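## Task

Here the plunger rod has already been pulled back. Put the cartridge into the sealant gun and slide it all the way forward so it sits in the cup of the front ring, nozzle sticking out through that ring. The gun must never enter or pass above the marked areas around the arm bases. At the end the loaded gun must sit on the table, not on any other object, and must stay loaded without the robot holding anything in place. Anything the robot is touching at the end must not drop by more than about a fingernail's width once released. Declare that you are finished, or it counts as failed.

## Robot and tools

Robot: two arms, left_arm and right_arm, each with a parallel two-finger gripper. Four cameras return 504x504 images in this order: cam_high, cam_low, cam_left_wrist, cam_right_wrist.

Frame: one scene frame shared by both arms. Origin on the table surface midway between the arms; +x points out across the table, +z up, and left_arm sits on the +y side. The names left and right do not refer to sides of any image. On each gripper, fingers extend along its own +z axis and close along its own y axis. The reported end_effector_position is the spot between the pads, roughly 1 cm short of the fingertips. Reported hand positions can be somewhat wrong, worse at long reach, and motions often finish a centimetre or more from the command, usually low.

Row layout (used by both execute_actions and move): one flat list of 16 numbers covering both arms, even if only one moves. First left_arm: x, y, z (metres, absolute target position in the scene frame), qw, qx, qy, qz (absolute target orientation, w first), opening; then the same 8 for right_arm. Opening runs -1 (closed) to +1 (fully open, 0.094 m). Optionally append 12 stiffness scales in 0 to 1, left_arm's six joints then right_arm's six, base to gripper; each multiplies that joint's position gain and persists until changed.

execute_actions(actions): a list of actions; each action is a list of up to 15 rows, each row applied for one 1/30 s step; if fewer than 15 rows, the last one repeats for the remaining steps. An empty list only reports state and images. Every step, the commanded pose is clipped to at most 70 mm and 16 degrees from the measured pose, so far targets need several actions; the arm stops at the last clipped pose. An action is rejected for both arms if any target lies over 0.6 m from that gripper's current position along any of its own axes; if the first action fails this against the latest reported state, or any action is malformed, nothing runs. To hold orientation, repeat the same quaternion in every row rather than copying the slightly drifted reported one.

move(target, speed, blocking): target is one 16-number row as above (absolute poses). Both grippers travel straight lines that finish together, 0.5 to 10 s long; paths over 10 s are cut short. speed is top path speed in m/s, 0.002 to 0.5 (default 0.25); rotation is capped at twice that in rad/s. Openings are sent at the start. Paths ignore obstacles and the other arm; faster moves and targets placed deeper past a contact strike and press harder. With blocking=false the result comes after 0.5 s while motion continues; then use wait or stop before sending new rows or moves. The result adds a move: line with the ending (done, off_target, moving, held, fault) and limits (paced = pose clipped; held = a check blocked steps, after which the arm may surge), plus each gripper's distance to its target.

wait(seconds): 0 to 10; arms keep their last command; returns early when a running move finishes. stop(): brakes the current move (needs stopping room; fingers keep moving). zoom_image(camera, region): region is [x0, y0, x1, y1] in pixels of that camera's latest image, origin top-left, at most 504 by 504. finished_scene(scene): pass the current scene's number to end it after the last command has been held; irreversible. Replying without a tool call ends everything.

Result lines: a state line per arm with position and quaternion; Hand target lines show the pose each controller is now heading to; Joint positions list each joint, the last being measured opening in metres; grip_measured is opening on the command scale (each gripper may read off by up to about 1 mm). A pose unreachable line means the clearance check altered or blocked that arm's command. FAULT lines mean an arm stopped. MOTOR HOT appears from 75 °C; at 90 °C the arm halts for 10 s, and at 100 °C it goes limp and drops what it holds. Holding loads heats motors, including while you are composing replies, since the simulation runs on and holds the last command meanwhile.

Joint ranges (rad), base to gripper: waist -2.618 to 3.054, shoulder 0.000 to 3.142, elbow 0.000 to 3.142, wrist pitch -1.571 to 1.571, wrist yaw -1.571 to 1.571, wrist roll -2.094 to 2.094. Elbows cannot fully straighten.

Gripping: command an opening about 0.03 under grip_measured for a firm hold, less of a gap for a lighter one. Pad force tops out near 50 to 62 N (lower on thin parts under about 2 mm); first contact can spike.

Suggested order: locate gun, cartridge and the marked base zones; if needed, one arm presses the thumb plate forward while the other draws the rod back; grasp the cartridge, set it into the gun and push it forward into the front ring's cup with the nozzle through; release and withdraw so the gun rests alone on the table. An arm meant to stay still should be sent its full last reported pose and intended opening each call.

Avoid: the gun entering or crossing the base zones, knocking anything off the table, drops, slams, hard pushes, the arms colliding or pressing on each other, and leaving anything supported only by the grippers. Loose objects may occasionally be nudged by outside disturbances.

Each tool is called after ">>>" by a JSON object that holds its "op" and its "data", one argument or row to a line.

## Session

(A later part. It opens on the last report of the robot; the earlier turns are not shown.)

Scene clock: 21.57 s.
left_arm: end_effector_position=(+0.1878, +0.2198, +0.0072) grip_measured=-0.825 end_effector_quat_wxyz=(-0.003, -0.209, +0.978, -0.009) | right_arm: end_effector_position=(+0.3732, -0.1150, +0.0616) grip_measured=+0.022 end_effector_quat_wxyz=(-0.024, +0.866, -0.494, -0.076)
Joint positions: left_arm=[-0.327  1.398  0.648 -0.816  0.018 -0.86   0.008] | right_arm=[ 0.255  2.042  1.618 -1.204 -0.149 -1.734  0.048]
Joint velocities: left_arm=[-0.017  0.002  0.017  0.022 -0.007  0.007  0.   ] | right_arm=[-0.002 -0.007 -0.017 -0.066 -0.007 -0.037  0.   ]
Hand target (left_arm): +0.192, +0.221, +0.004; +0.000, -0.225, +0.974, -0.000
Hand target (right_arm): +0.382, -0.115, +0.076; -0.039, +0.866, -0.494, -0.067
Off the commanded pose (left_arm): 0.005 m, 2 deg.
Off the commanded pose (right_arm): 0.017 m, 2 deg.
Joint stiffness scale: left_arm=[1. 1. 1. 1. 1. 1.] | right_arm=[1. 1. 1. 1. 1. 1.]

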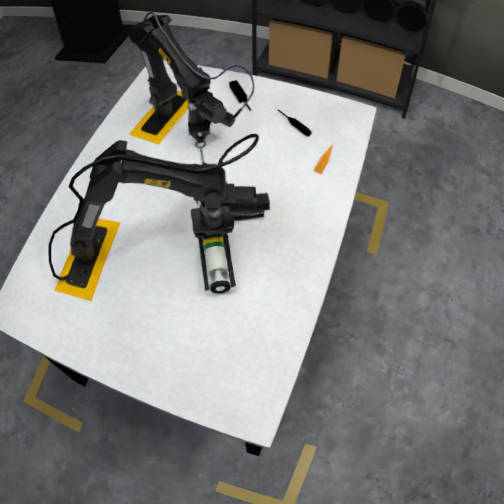

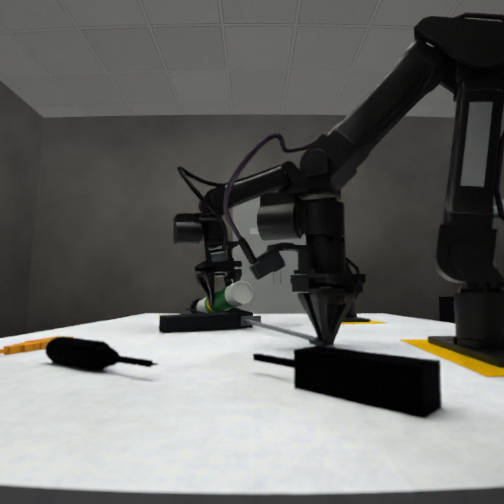

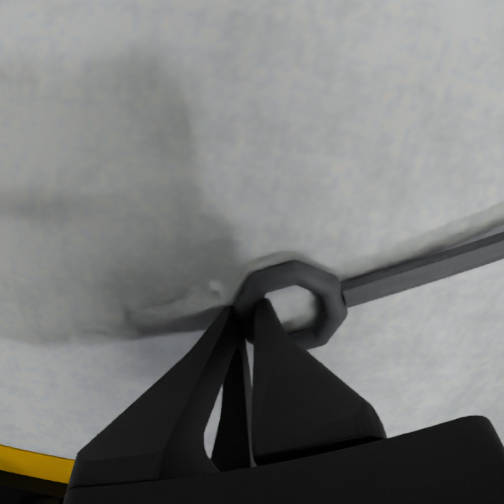

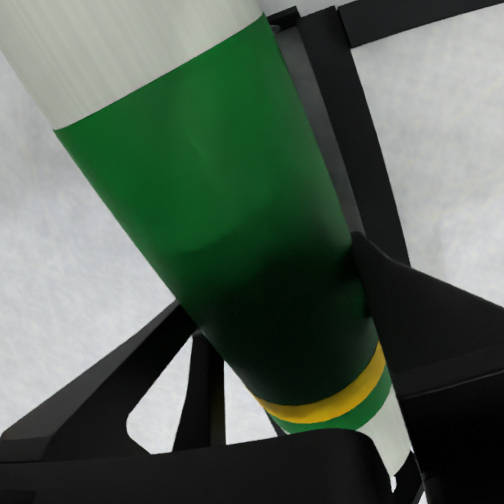

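Tip is in the hole.

>>> {"op": "execute_actions", "data": {
  "actions": [
    [[0.192,0.221,0.004,0,-0.225,0.974,0,-0.87,0.389,-0.125,0.074,0.039,-0.865,0.494,0.068,-0.02]],
    [[0.192,0.221,0.004,0,-0.225,0.974,0,-0.87,0.396,-0.135,0.071,0.039,-0.865,0.494,0.068,-0.02]],
    [[0.192,0.221,0.004,0,-0.225,0.974,0,-0.87,0.402,-0.145,0.067,0.035,-0.865,0.494,0.06,-0.02]]
  ]
}}

>>> {"op": "zoom_image", "data": {
  "camera": "cam_high",
  "region": [160,190,290,320]
}}

Scene clock: 23.27 s.
left_arm: end_effector_position=(+0.1878, +0.2196, +0.0072) grip_measured=-0.825 end_effector_quat_wxyz=(-0.003, -0.209, +0.978, -0.009) | right_arm: end_effector_position=(+0.3914, -0.1488, +0.0546) grip_measured=+0.022 end_effector_quat_wxyz=(-0.014, +0.865, -0.497, -0.068)
Joint positions: left_arm=[-0.327  1.398  0.648 -0.815  0.019 -0.86   0.008] | right_arm=[ 0.169  2.079  1.646 -1.213 -0.118 -1.815  0.048]
Joint velocities: left_arm=[ 0.017 -0.007 -0.002  0.007 -0.007 -0.007 -0.   ] | right_arm=[-0.017 -0.002 -0.007 -0.051 -0.066 -0.022 -0.001]
Hand target (left_arm): +0.192, +0.221, +0.004; -0.000, -0.225, +0.974, -0.000
Hand target (right_arm): +0.402, -0.145, +0.067; -0.035, +0.866, -0.495, -0.060
Off the commanded pose (left_arm): 0.005 m, 2 deg.
Off the commanded pose (right_arm): 0.017 m, 3 deg.
Joint stiffness scale: left_arm=[1. 1. 1. 1. 1. 1.] | right_arm=[1. 1. 1. 1. 1. 1.]

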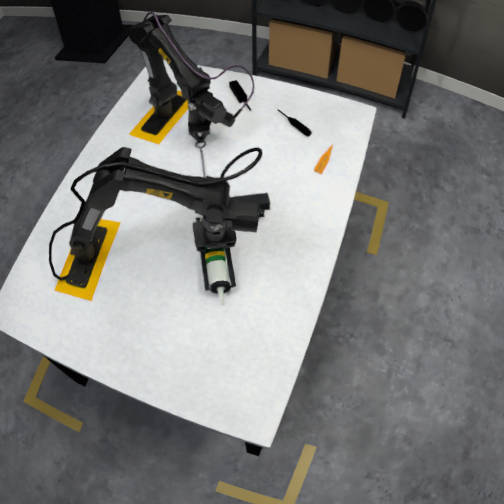

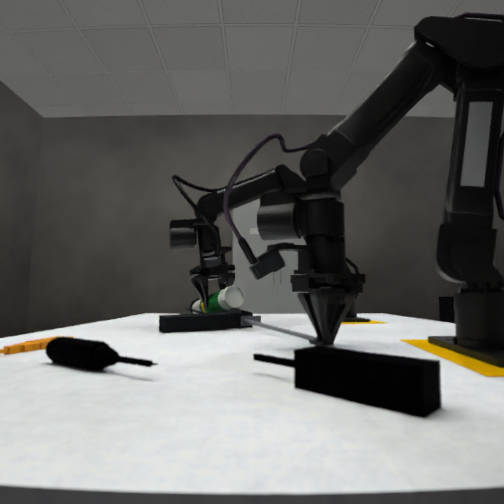

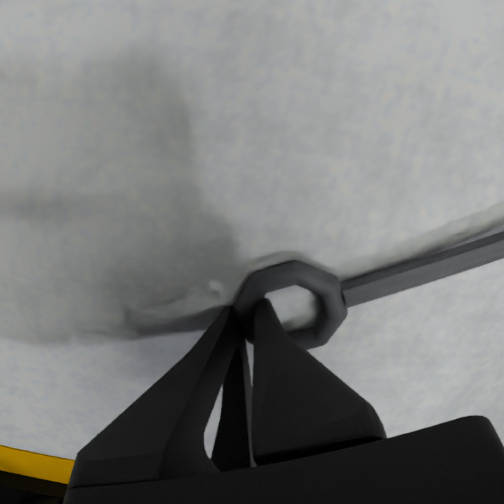

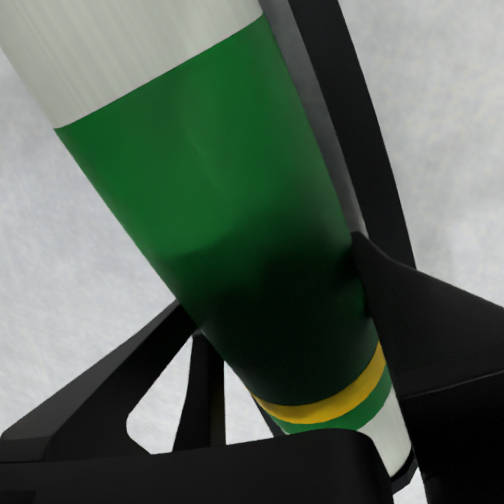

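Region (160, 190, 290, 320) of cam_high's 504x504 image, scaled by 3.877, with more detail than that image has.

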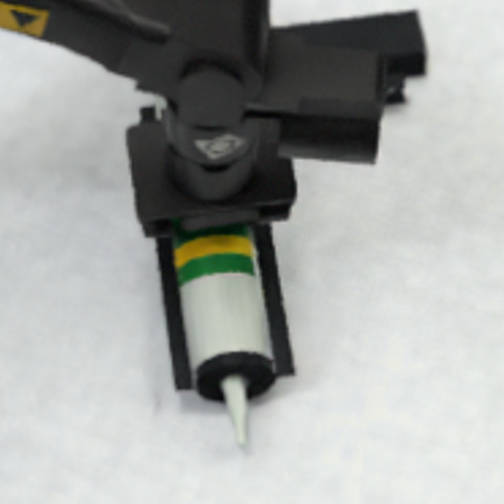

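>>> {"op": "execute_actions", "data": {
  "actions": [
    [[0.194,0.219,0.012,0,-0.225,0.974,0,-0.87,0.404,-0.151,0.055,0.022,-0.862,0.505,0.04,-0.02]],
    [[0.196,0.217,0.02,0,-0.225,0.974,0,-0.87,0.405,-0.156,0.047,0.012,-0.862,0.505,0.02,-0.02]],
    [[0.196,0.217,0.02,0,-0.225,0.974,0,-0.87,0.406,-0.158,0.04,0,-0.862,0.507,0,-0.02]]
  ]
}}

Scene clock: 24.90 s.
left_arm: end_effector_position=(+0.1884, +0.2173, +0.0158) grip_measured=-0.830 end_effector_quat_wxyz=(-0.010, -0.207, +0.978, -0.008) | right_arm: end_effector_position=(+0.4021, -0.1543, +0.0391) grip_measured=+0.022 end_effector_quat_wxyz=(+0.000, +0.865, -0.502, -0.018)
Joint positions: left_arm=[-0.331  1.398  0.687 -0.866  0.024 -0.861  0.008] | right_arm=[ 0.189  2.078  1.59  -1.107 -0.027 -1.781  0.048]
Joint velocities: left_arm=[-0.007  0.012  0.007 -0.037 -0.037 -0.051  0.   ] | right_arm=[-0.012 -0.007  0.002 -0.081 -0.051 -0.022 -0.   ]
Hand target (left_arm): +0.196, +0.217, +0.020; +0.000, -0.225, +0.974, -0.001
Hand target (right_arm): +0.406, -0.158, +0.040; +0.000, +0.862, -0.507, -0.001
Off the commanded pose (left_arm): 0.009 m, 3 deg.
Off the commanded pose (right_arm): 0.005 m, 2 deg.
Joint stiffness scale: left_arm=[1. 1. 1. 1. 1. 1.] | right_arm=[1. 1. 1. 1. 1. 1.]

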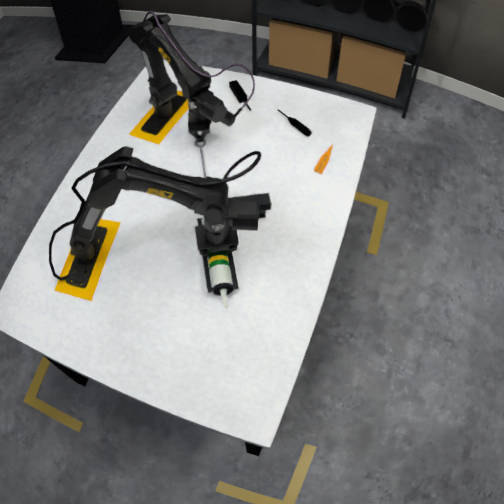

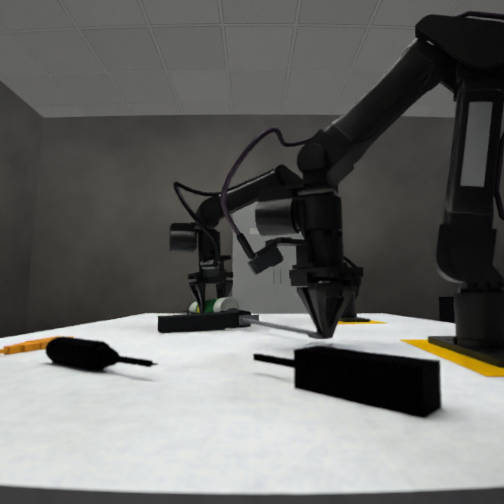

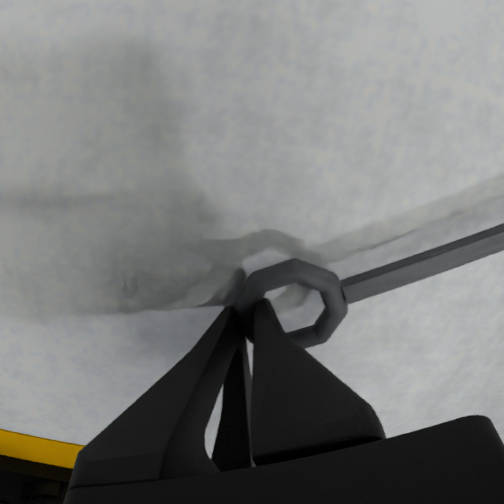

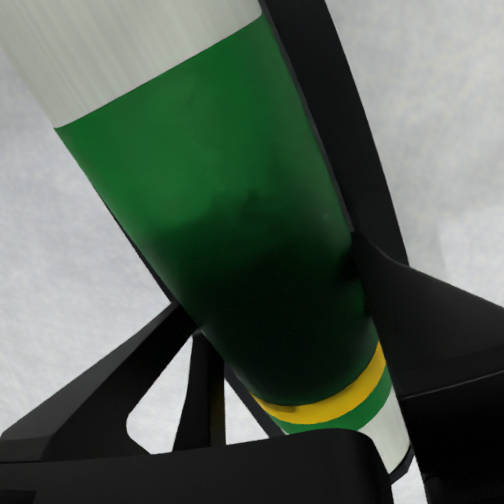

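Release, regrip, push.

>>> {"op": "execute_actions", "data": {
  "actions": [
    [[0.196,0.217,0.02,0,-0.225,0.974,0,-0.87,0.404,-0.155,0.036,0,-0.862,0.507,0,0.04]],
    [[0.196,0.217,0.02,0,-0.225,0.974,0,-0.87,0.404,-0.155,0.036,0,-0.862,0.507,0,0.12]],
    [[0.196,0.217,0.02,0,-0.225,0.974,0,-0.87,0.404,-0.155,0.034,0,-0.862,0.507,0,-0.03]]
  ]
}}

>>> {"op": "move", "data": {
  "target": [0.19,0.228,0.02,0,-0.225,0.974,0,-0.87,0.43,-0.2,0.036,0,-0.862,0.507,0,-0.03],
  "speed": 0.04
}}

Scene clock: 26.57 s.
left_arm: end_effector_position=(+0.1883, +0.2169, +0.0165) grip_measured=-0.831 end_effector_quat_wxyz=(-0.011, -0.207, +0.978, -0.008) | right_arm: end_effector_position=(+0.4029, -0.1550, +0.0383) grip_measured=+0.000 end_effector_quat_wxyz=(+0.002, +0.862, -0.507, -0.009)
Joint positions: left_arm=[-0.331  1.398  0.69  -0.87   0.027 -0.861  0.008] | right_arm=[ 0.195  2.071  1.576 -1.091 -0.01  -1.765  0.047]
Joint velocities: left_arm=[-0.022 -0.002 -0.002  0.022  0.022 -0.066 -0.001] | right_arm=[ 0.002 -0.007  0.012 -0.051  0.022 -0.081 -0.001]
Hand target (left_arm): +0.196, +0.217, +0.020; +0.000, -0.225, +0.974, -0.001
Hand target (right_arm): +0.404, -0.155, +0.034; +0.000, +0.862, -0.507, -0.000
Off the commanded pose (left_arm): 0.009 m, 3 deg.
Off the commanded pose (right_arm): 0.004 m, 1 deg.
Joint stiffness scale: left_arm=[1. 1. 1. 1. 1. 1.] | right_arm=[1. 1. 1. 1. 1. 1.]

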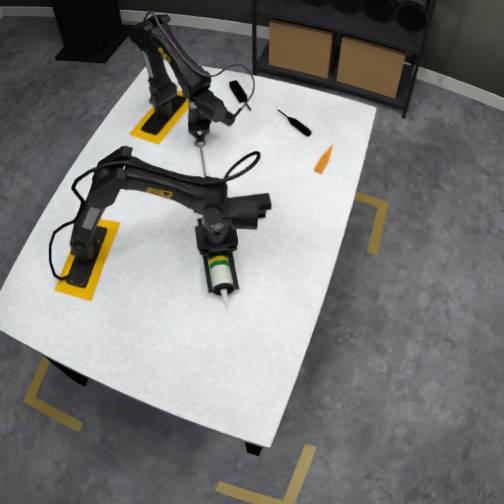

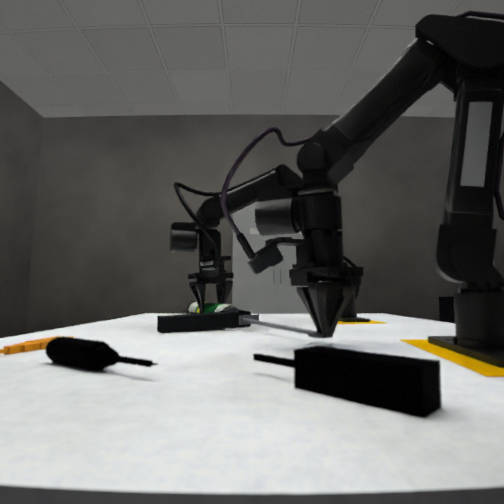

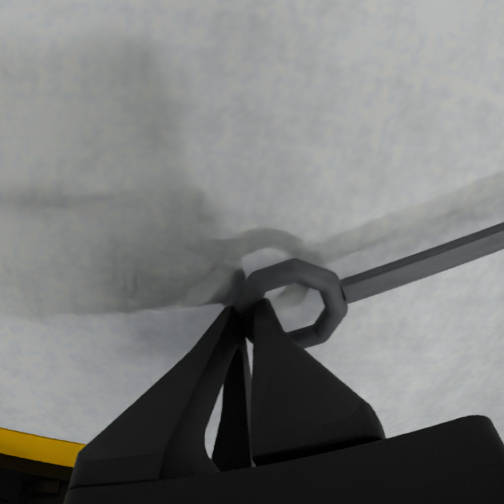

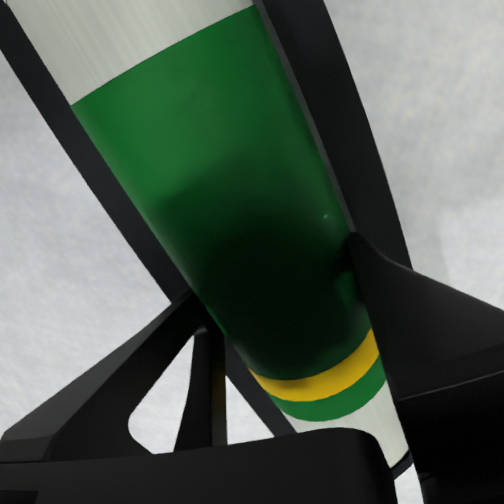

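Scene clock: 28.13 s.
left_arm: end_effector_position=(+0.1951, +0.2069, +0.0169) grip_measured=-0.837 end_effector_quat_wxyz=(-0.005, -0.199, +0.979, -0.035) | right_arm: end_effector_position=(+0.4097, -0.1711, +0.0392) grip_measured=+0.000 end_effector_quat_wxyz=(-0.022, +0.863, -0.503, -0.043)
Joint positions: left_arm=[-0.331  1.398  0.69  -0.828  0.061 -0.845  0.008] | right_arm=[ 0.113  2.092  1.609 -1.119 -0.091 -1.855  0.047]
Joint velocities: left_arm=[-0.017  0.012 -0.017 -0.037 -0.037  0.022 -0.   ] | right_arm=[-0.012 -0.002  0.002 -0.037 -0.066 -0.051 -0.001]
Hand target (left_arm): +0.190, +0.226, +0.019; -0.000, -0.225, +0.974, -0.000
Hand target (right_arm): +0.428, -0.200, +0.037; +0.001, +0.861, -0.508, -0.001
Off the commanded pose (left_arm): 0.022 m, 5 deg.
Off the commanded pose (right_arm): 0.035 m, 6 deg.
Joint stiffness scale: left_arm=[1. 1. 1. 1. 1. 1.] | right_arm=[1. 1. 1. 1. 1. 1.]
move: off_target (left_arm, right_arm)

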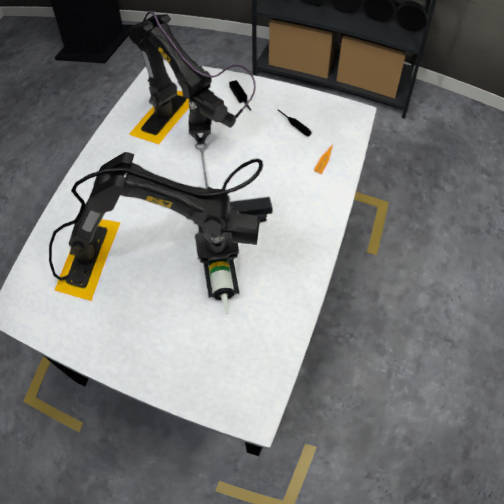

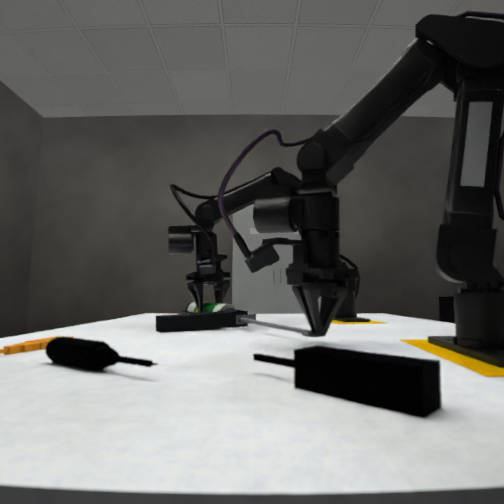

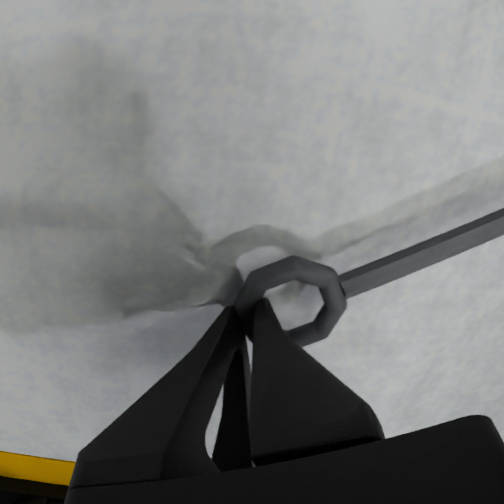

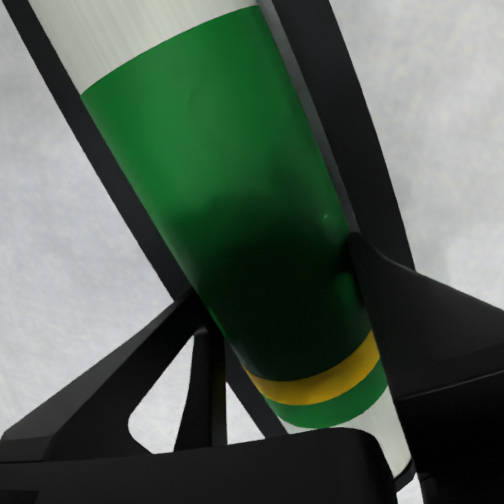

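>>> {"op": "execute_actions", "data": {
  "actions": [
    [[0.184,0.235,0.02,0,-0.225,0.974,0,-0.87,0.435,-0.208,0.038,0,-0.862,0.507,0,-0.03]],
    [[0.196,0.212,0.02,0,-0.225,0.974,0,-0.87,0.418,-0.182,0.04,0,-0.862,0.507,0,-0.03]],
    [[0.198,0.208,0.02,0,-0.225,0.974,0,-0.87,0.418,-0.182,0.042,0,-0.862,0.507,0,0.3]],
    [[0.198,0.208,0.02,0,-0.225,0.974,0,-0.87,0.41,-0.17,0.1,0,-0.862,0.507,0,0.3]],
    [[0.198,0.208,0.02,0,-0.225,0.974,0,-0.87,0.385,-0.125,0.12,0,-0.862,0.507,0,0.3]]
  ]
}}

>>> {"op": "zoom_image", "data": {
  "camera": "cam_high",
  "region": [170,230,270,330]
}}

Scene clock: 30.77 s.
left_arm: end_effector_position=(+0.1956, +0.2031, +0.0195) grip_measured=-0.847 end_effector_quat_wxyz=(-0.002, -0.213, +0.977, -0.023) | right_arm: end_effector_position=(+0.3807, -0.1252, +0.1029) grip_measured=+0.299 end_effector_quat_wxyz=(+0.016, +0.866, -0.499, -0.010)
Joint positions: left_arm=[-0.366  1.411  0.713 -0.846  0.039 -0.908  0.007] | right_arm=[ 0.294  2.02   1.758 -1.348  0.003 -1.683  0.061]
Joint velocities: left_arm=[-0.007  0.007 -0.012  0.007 -0.022  0.081 -0.   ] | right_arm=[-0.032  0.012  0.002  0.022  0.051  0.11   0.001]
Hand target (left_arm): +0.198, +0.208, +0.020; +0.000, -0.225, +0.974, -0.001
Hand target (right_arm): +0.385, -0.125, +0.120; -0.000, +0.862, -0.507, -0.000
Off the commanded pose (left_arm): 0.005 m, 3 deg.
Off the commanded pose (right_arm): 0.018 m, 2 deg.
Joint stiffness scale: left_arm=[1. 1. 1. 1. 1. 1.] | right_arm=[1. 1. 1. 1. 1. 1.]

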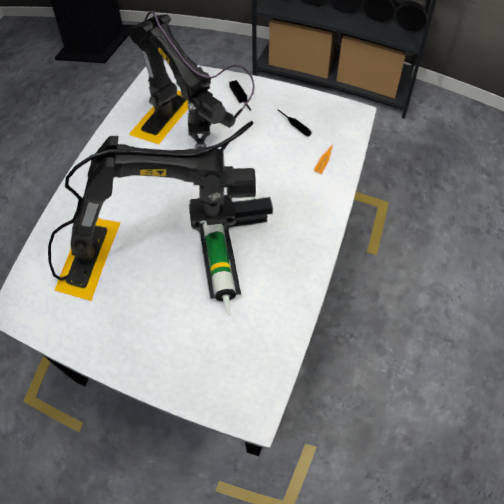

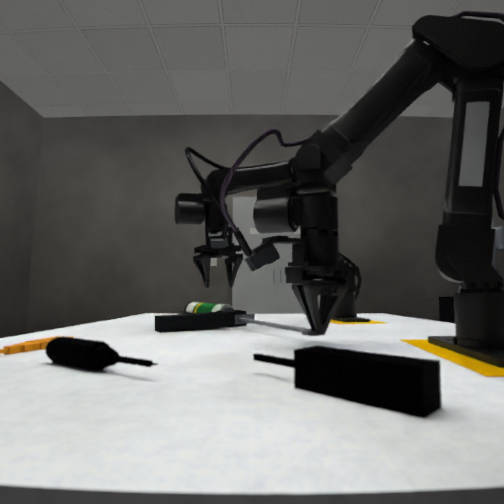

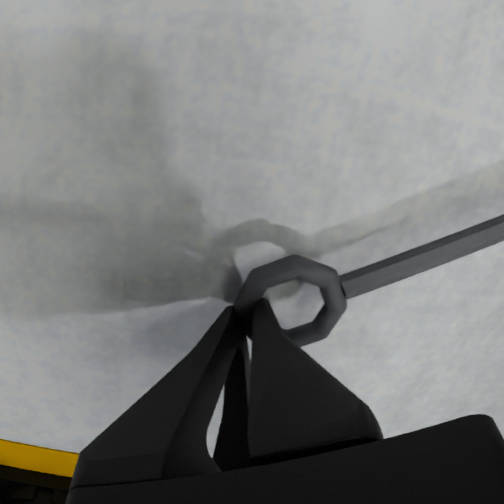

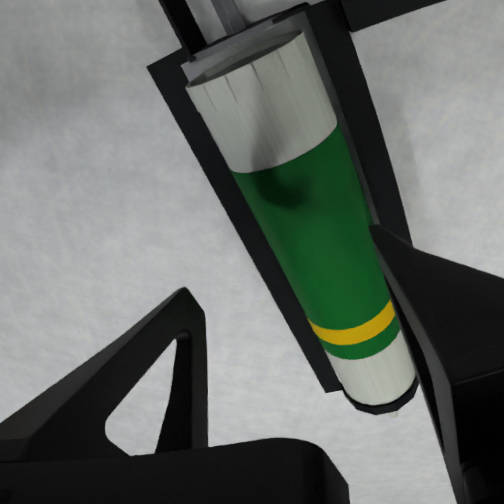

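Region (170, 230, 270, 330) of cam_high's 504x504 image, scaled by 5.040, with more detail than that image has.

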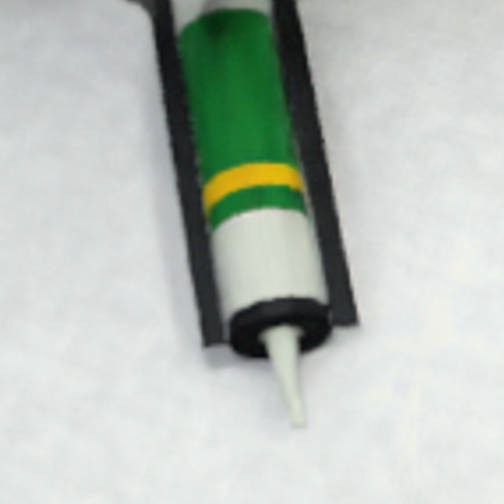

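Nozzle collar is visible through the ring, so it's seated.

>>> {"op": "execute_actions", "data": {
  "actions": [
    [[0.198,0.203,0.02,0,-0.225,0.974,0,-0.5,0.385,-0.125,0.12,0,-0.862,0.507,0,0.3]],
    [[0.2,0.2,0.075,0,-0.225,0.974,0,-0.5,0.385,-0.125,0.12,0,-0.862,0.507,0,0.3]]
  ]
}}

Scene clock: 31.87 s.
left_arm: end_effector_position=(+0.1995, +0.2012, +0.0649) grip_measured=-0.503 end_effector_quat_wxyz=(-0.011, -0.227, +0.974, +0.002) | right_arm: end_effector_position=(+0.3796, -0.1260, +0.1029) grip_measured=+0.299 end_effector_quat_wxyz=(+0.019, +0.864, -0.502, -0.012)
Joint positions: left_arm=[-0.388  1.405  0.901 -1.086  0.011 -0.959  0.023] | right_arm=[ 0.294  2.02   1.758 -1.353  0.004 -1.676  0.061]
Joint velocities: left_arm=[-0.002 -0.007 -0.012 -0.11  -0.007  0.051 -0.   ] | right_arm=[-0.002 -0.007  0.002 -0.066 -0.007 -0.007 -0.001]
Hand target (left_arm): +0.201, +0.199, +0.074; -0.000, -0.225, +0.974, -0.000
Hand target (right_arm): +0.385, -0.125, +0.120; +0.000, +0.862, -0.507, +0.000
Off the commanded pose (left_arm): 0.010 m, 1 deg.
Off the commanded pose (right_arm): 0.018 m, 3 deg.
Joint stiffness scale: left_arm=[1. 1. 1. 1. 1. 1.] | right_arm=[1. 1. 1. 1. 1. 1.]

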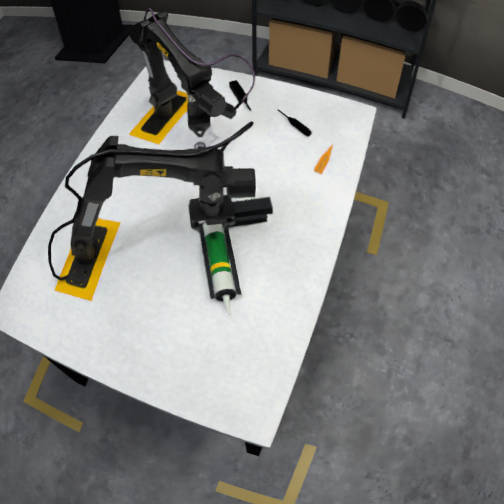

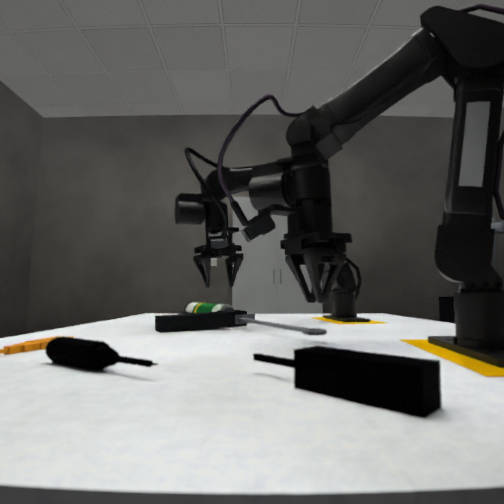

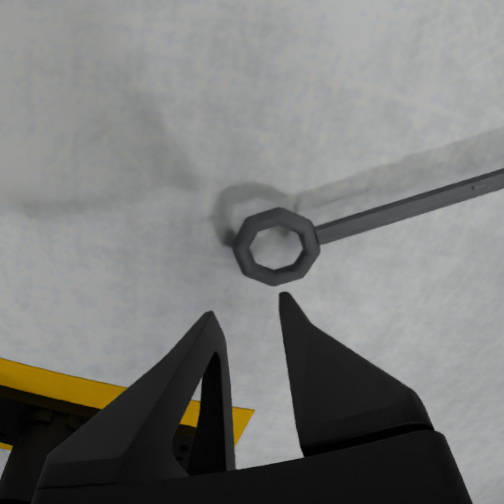

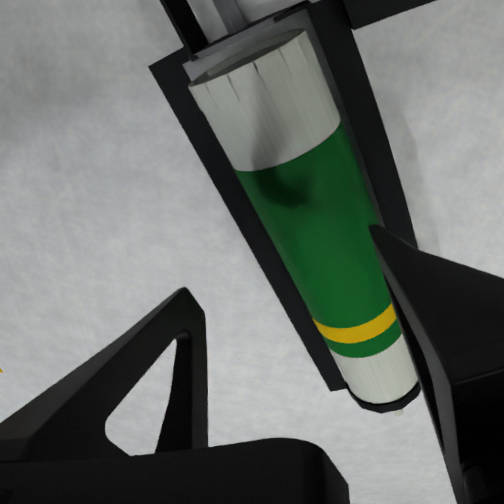

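I am done.

>>> {"op": "finished_scene", "data": {
  "scene": 2
}}

The scene is finished: the task was done.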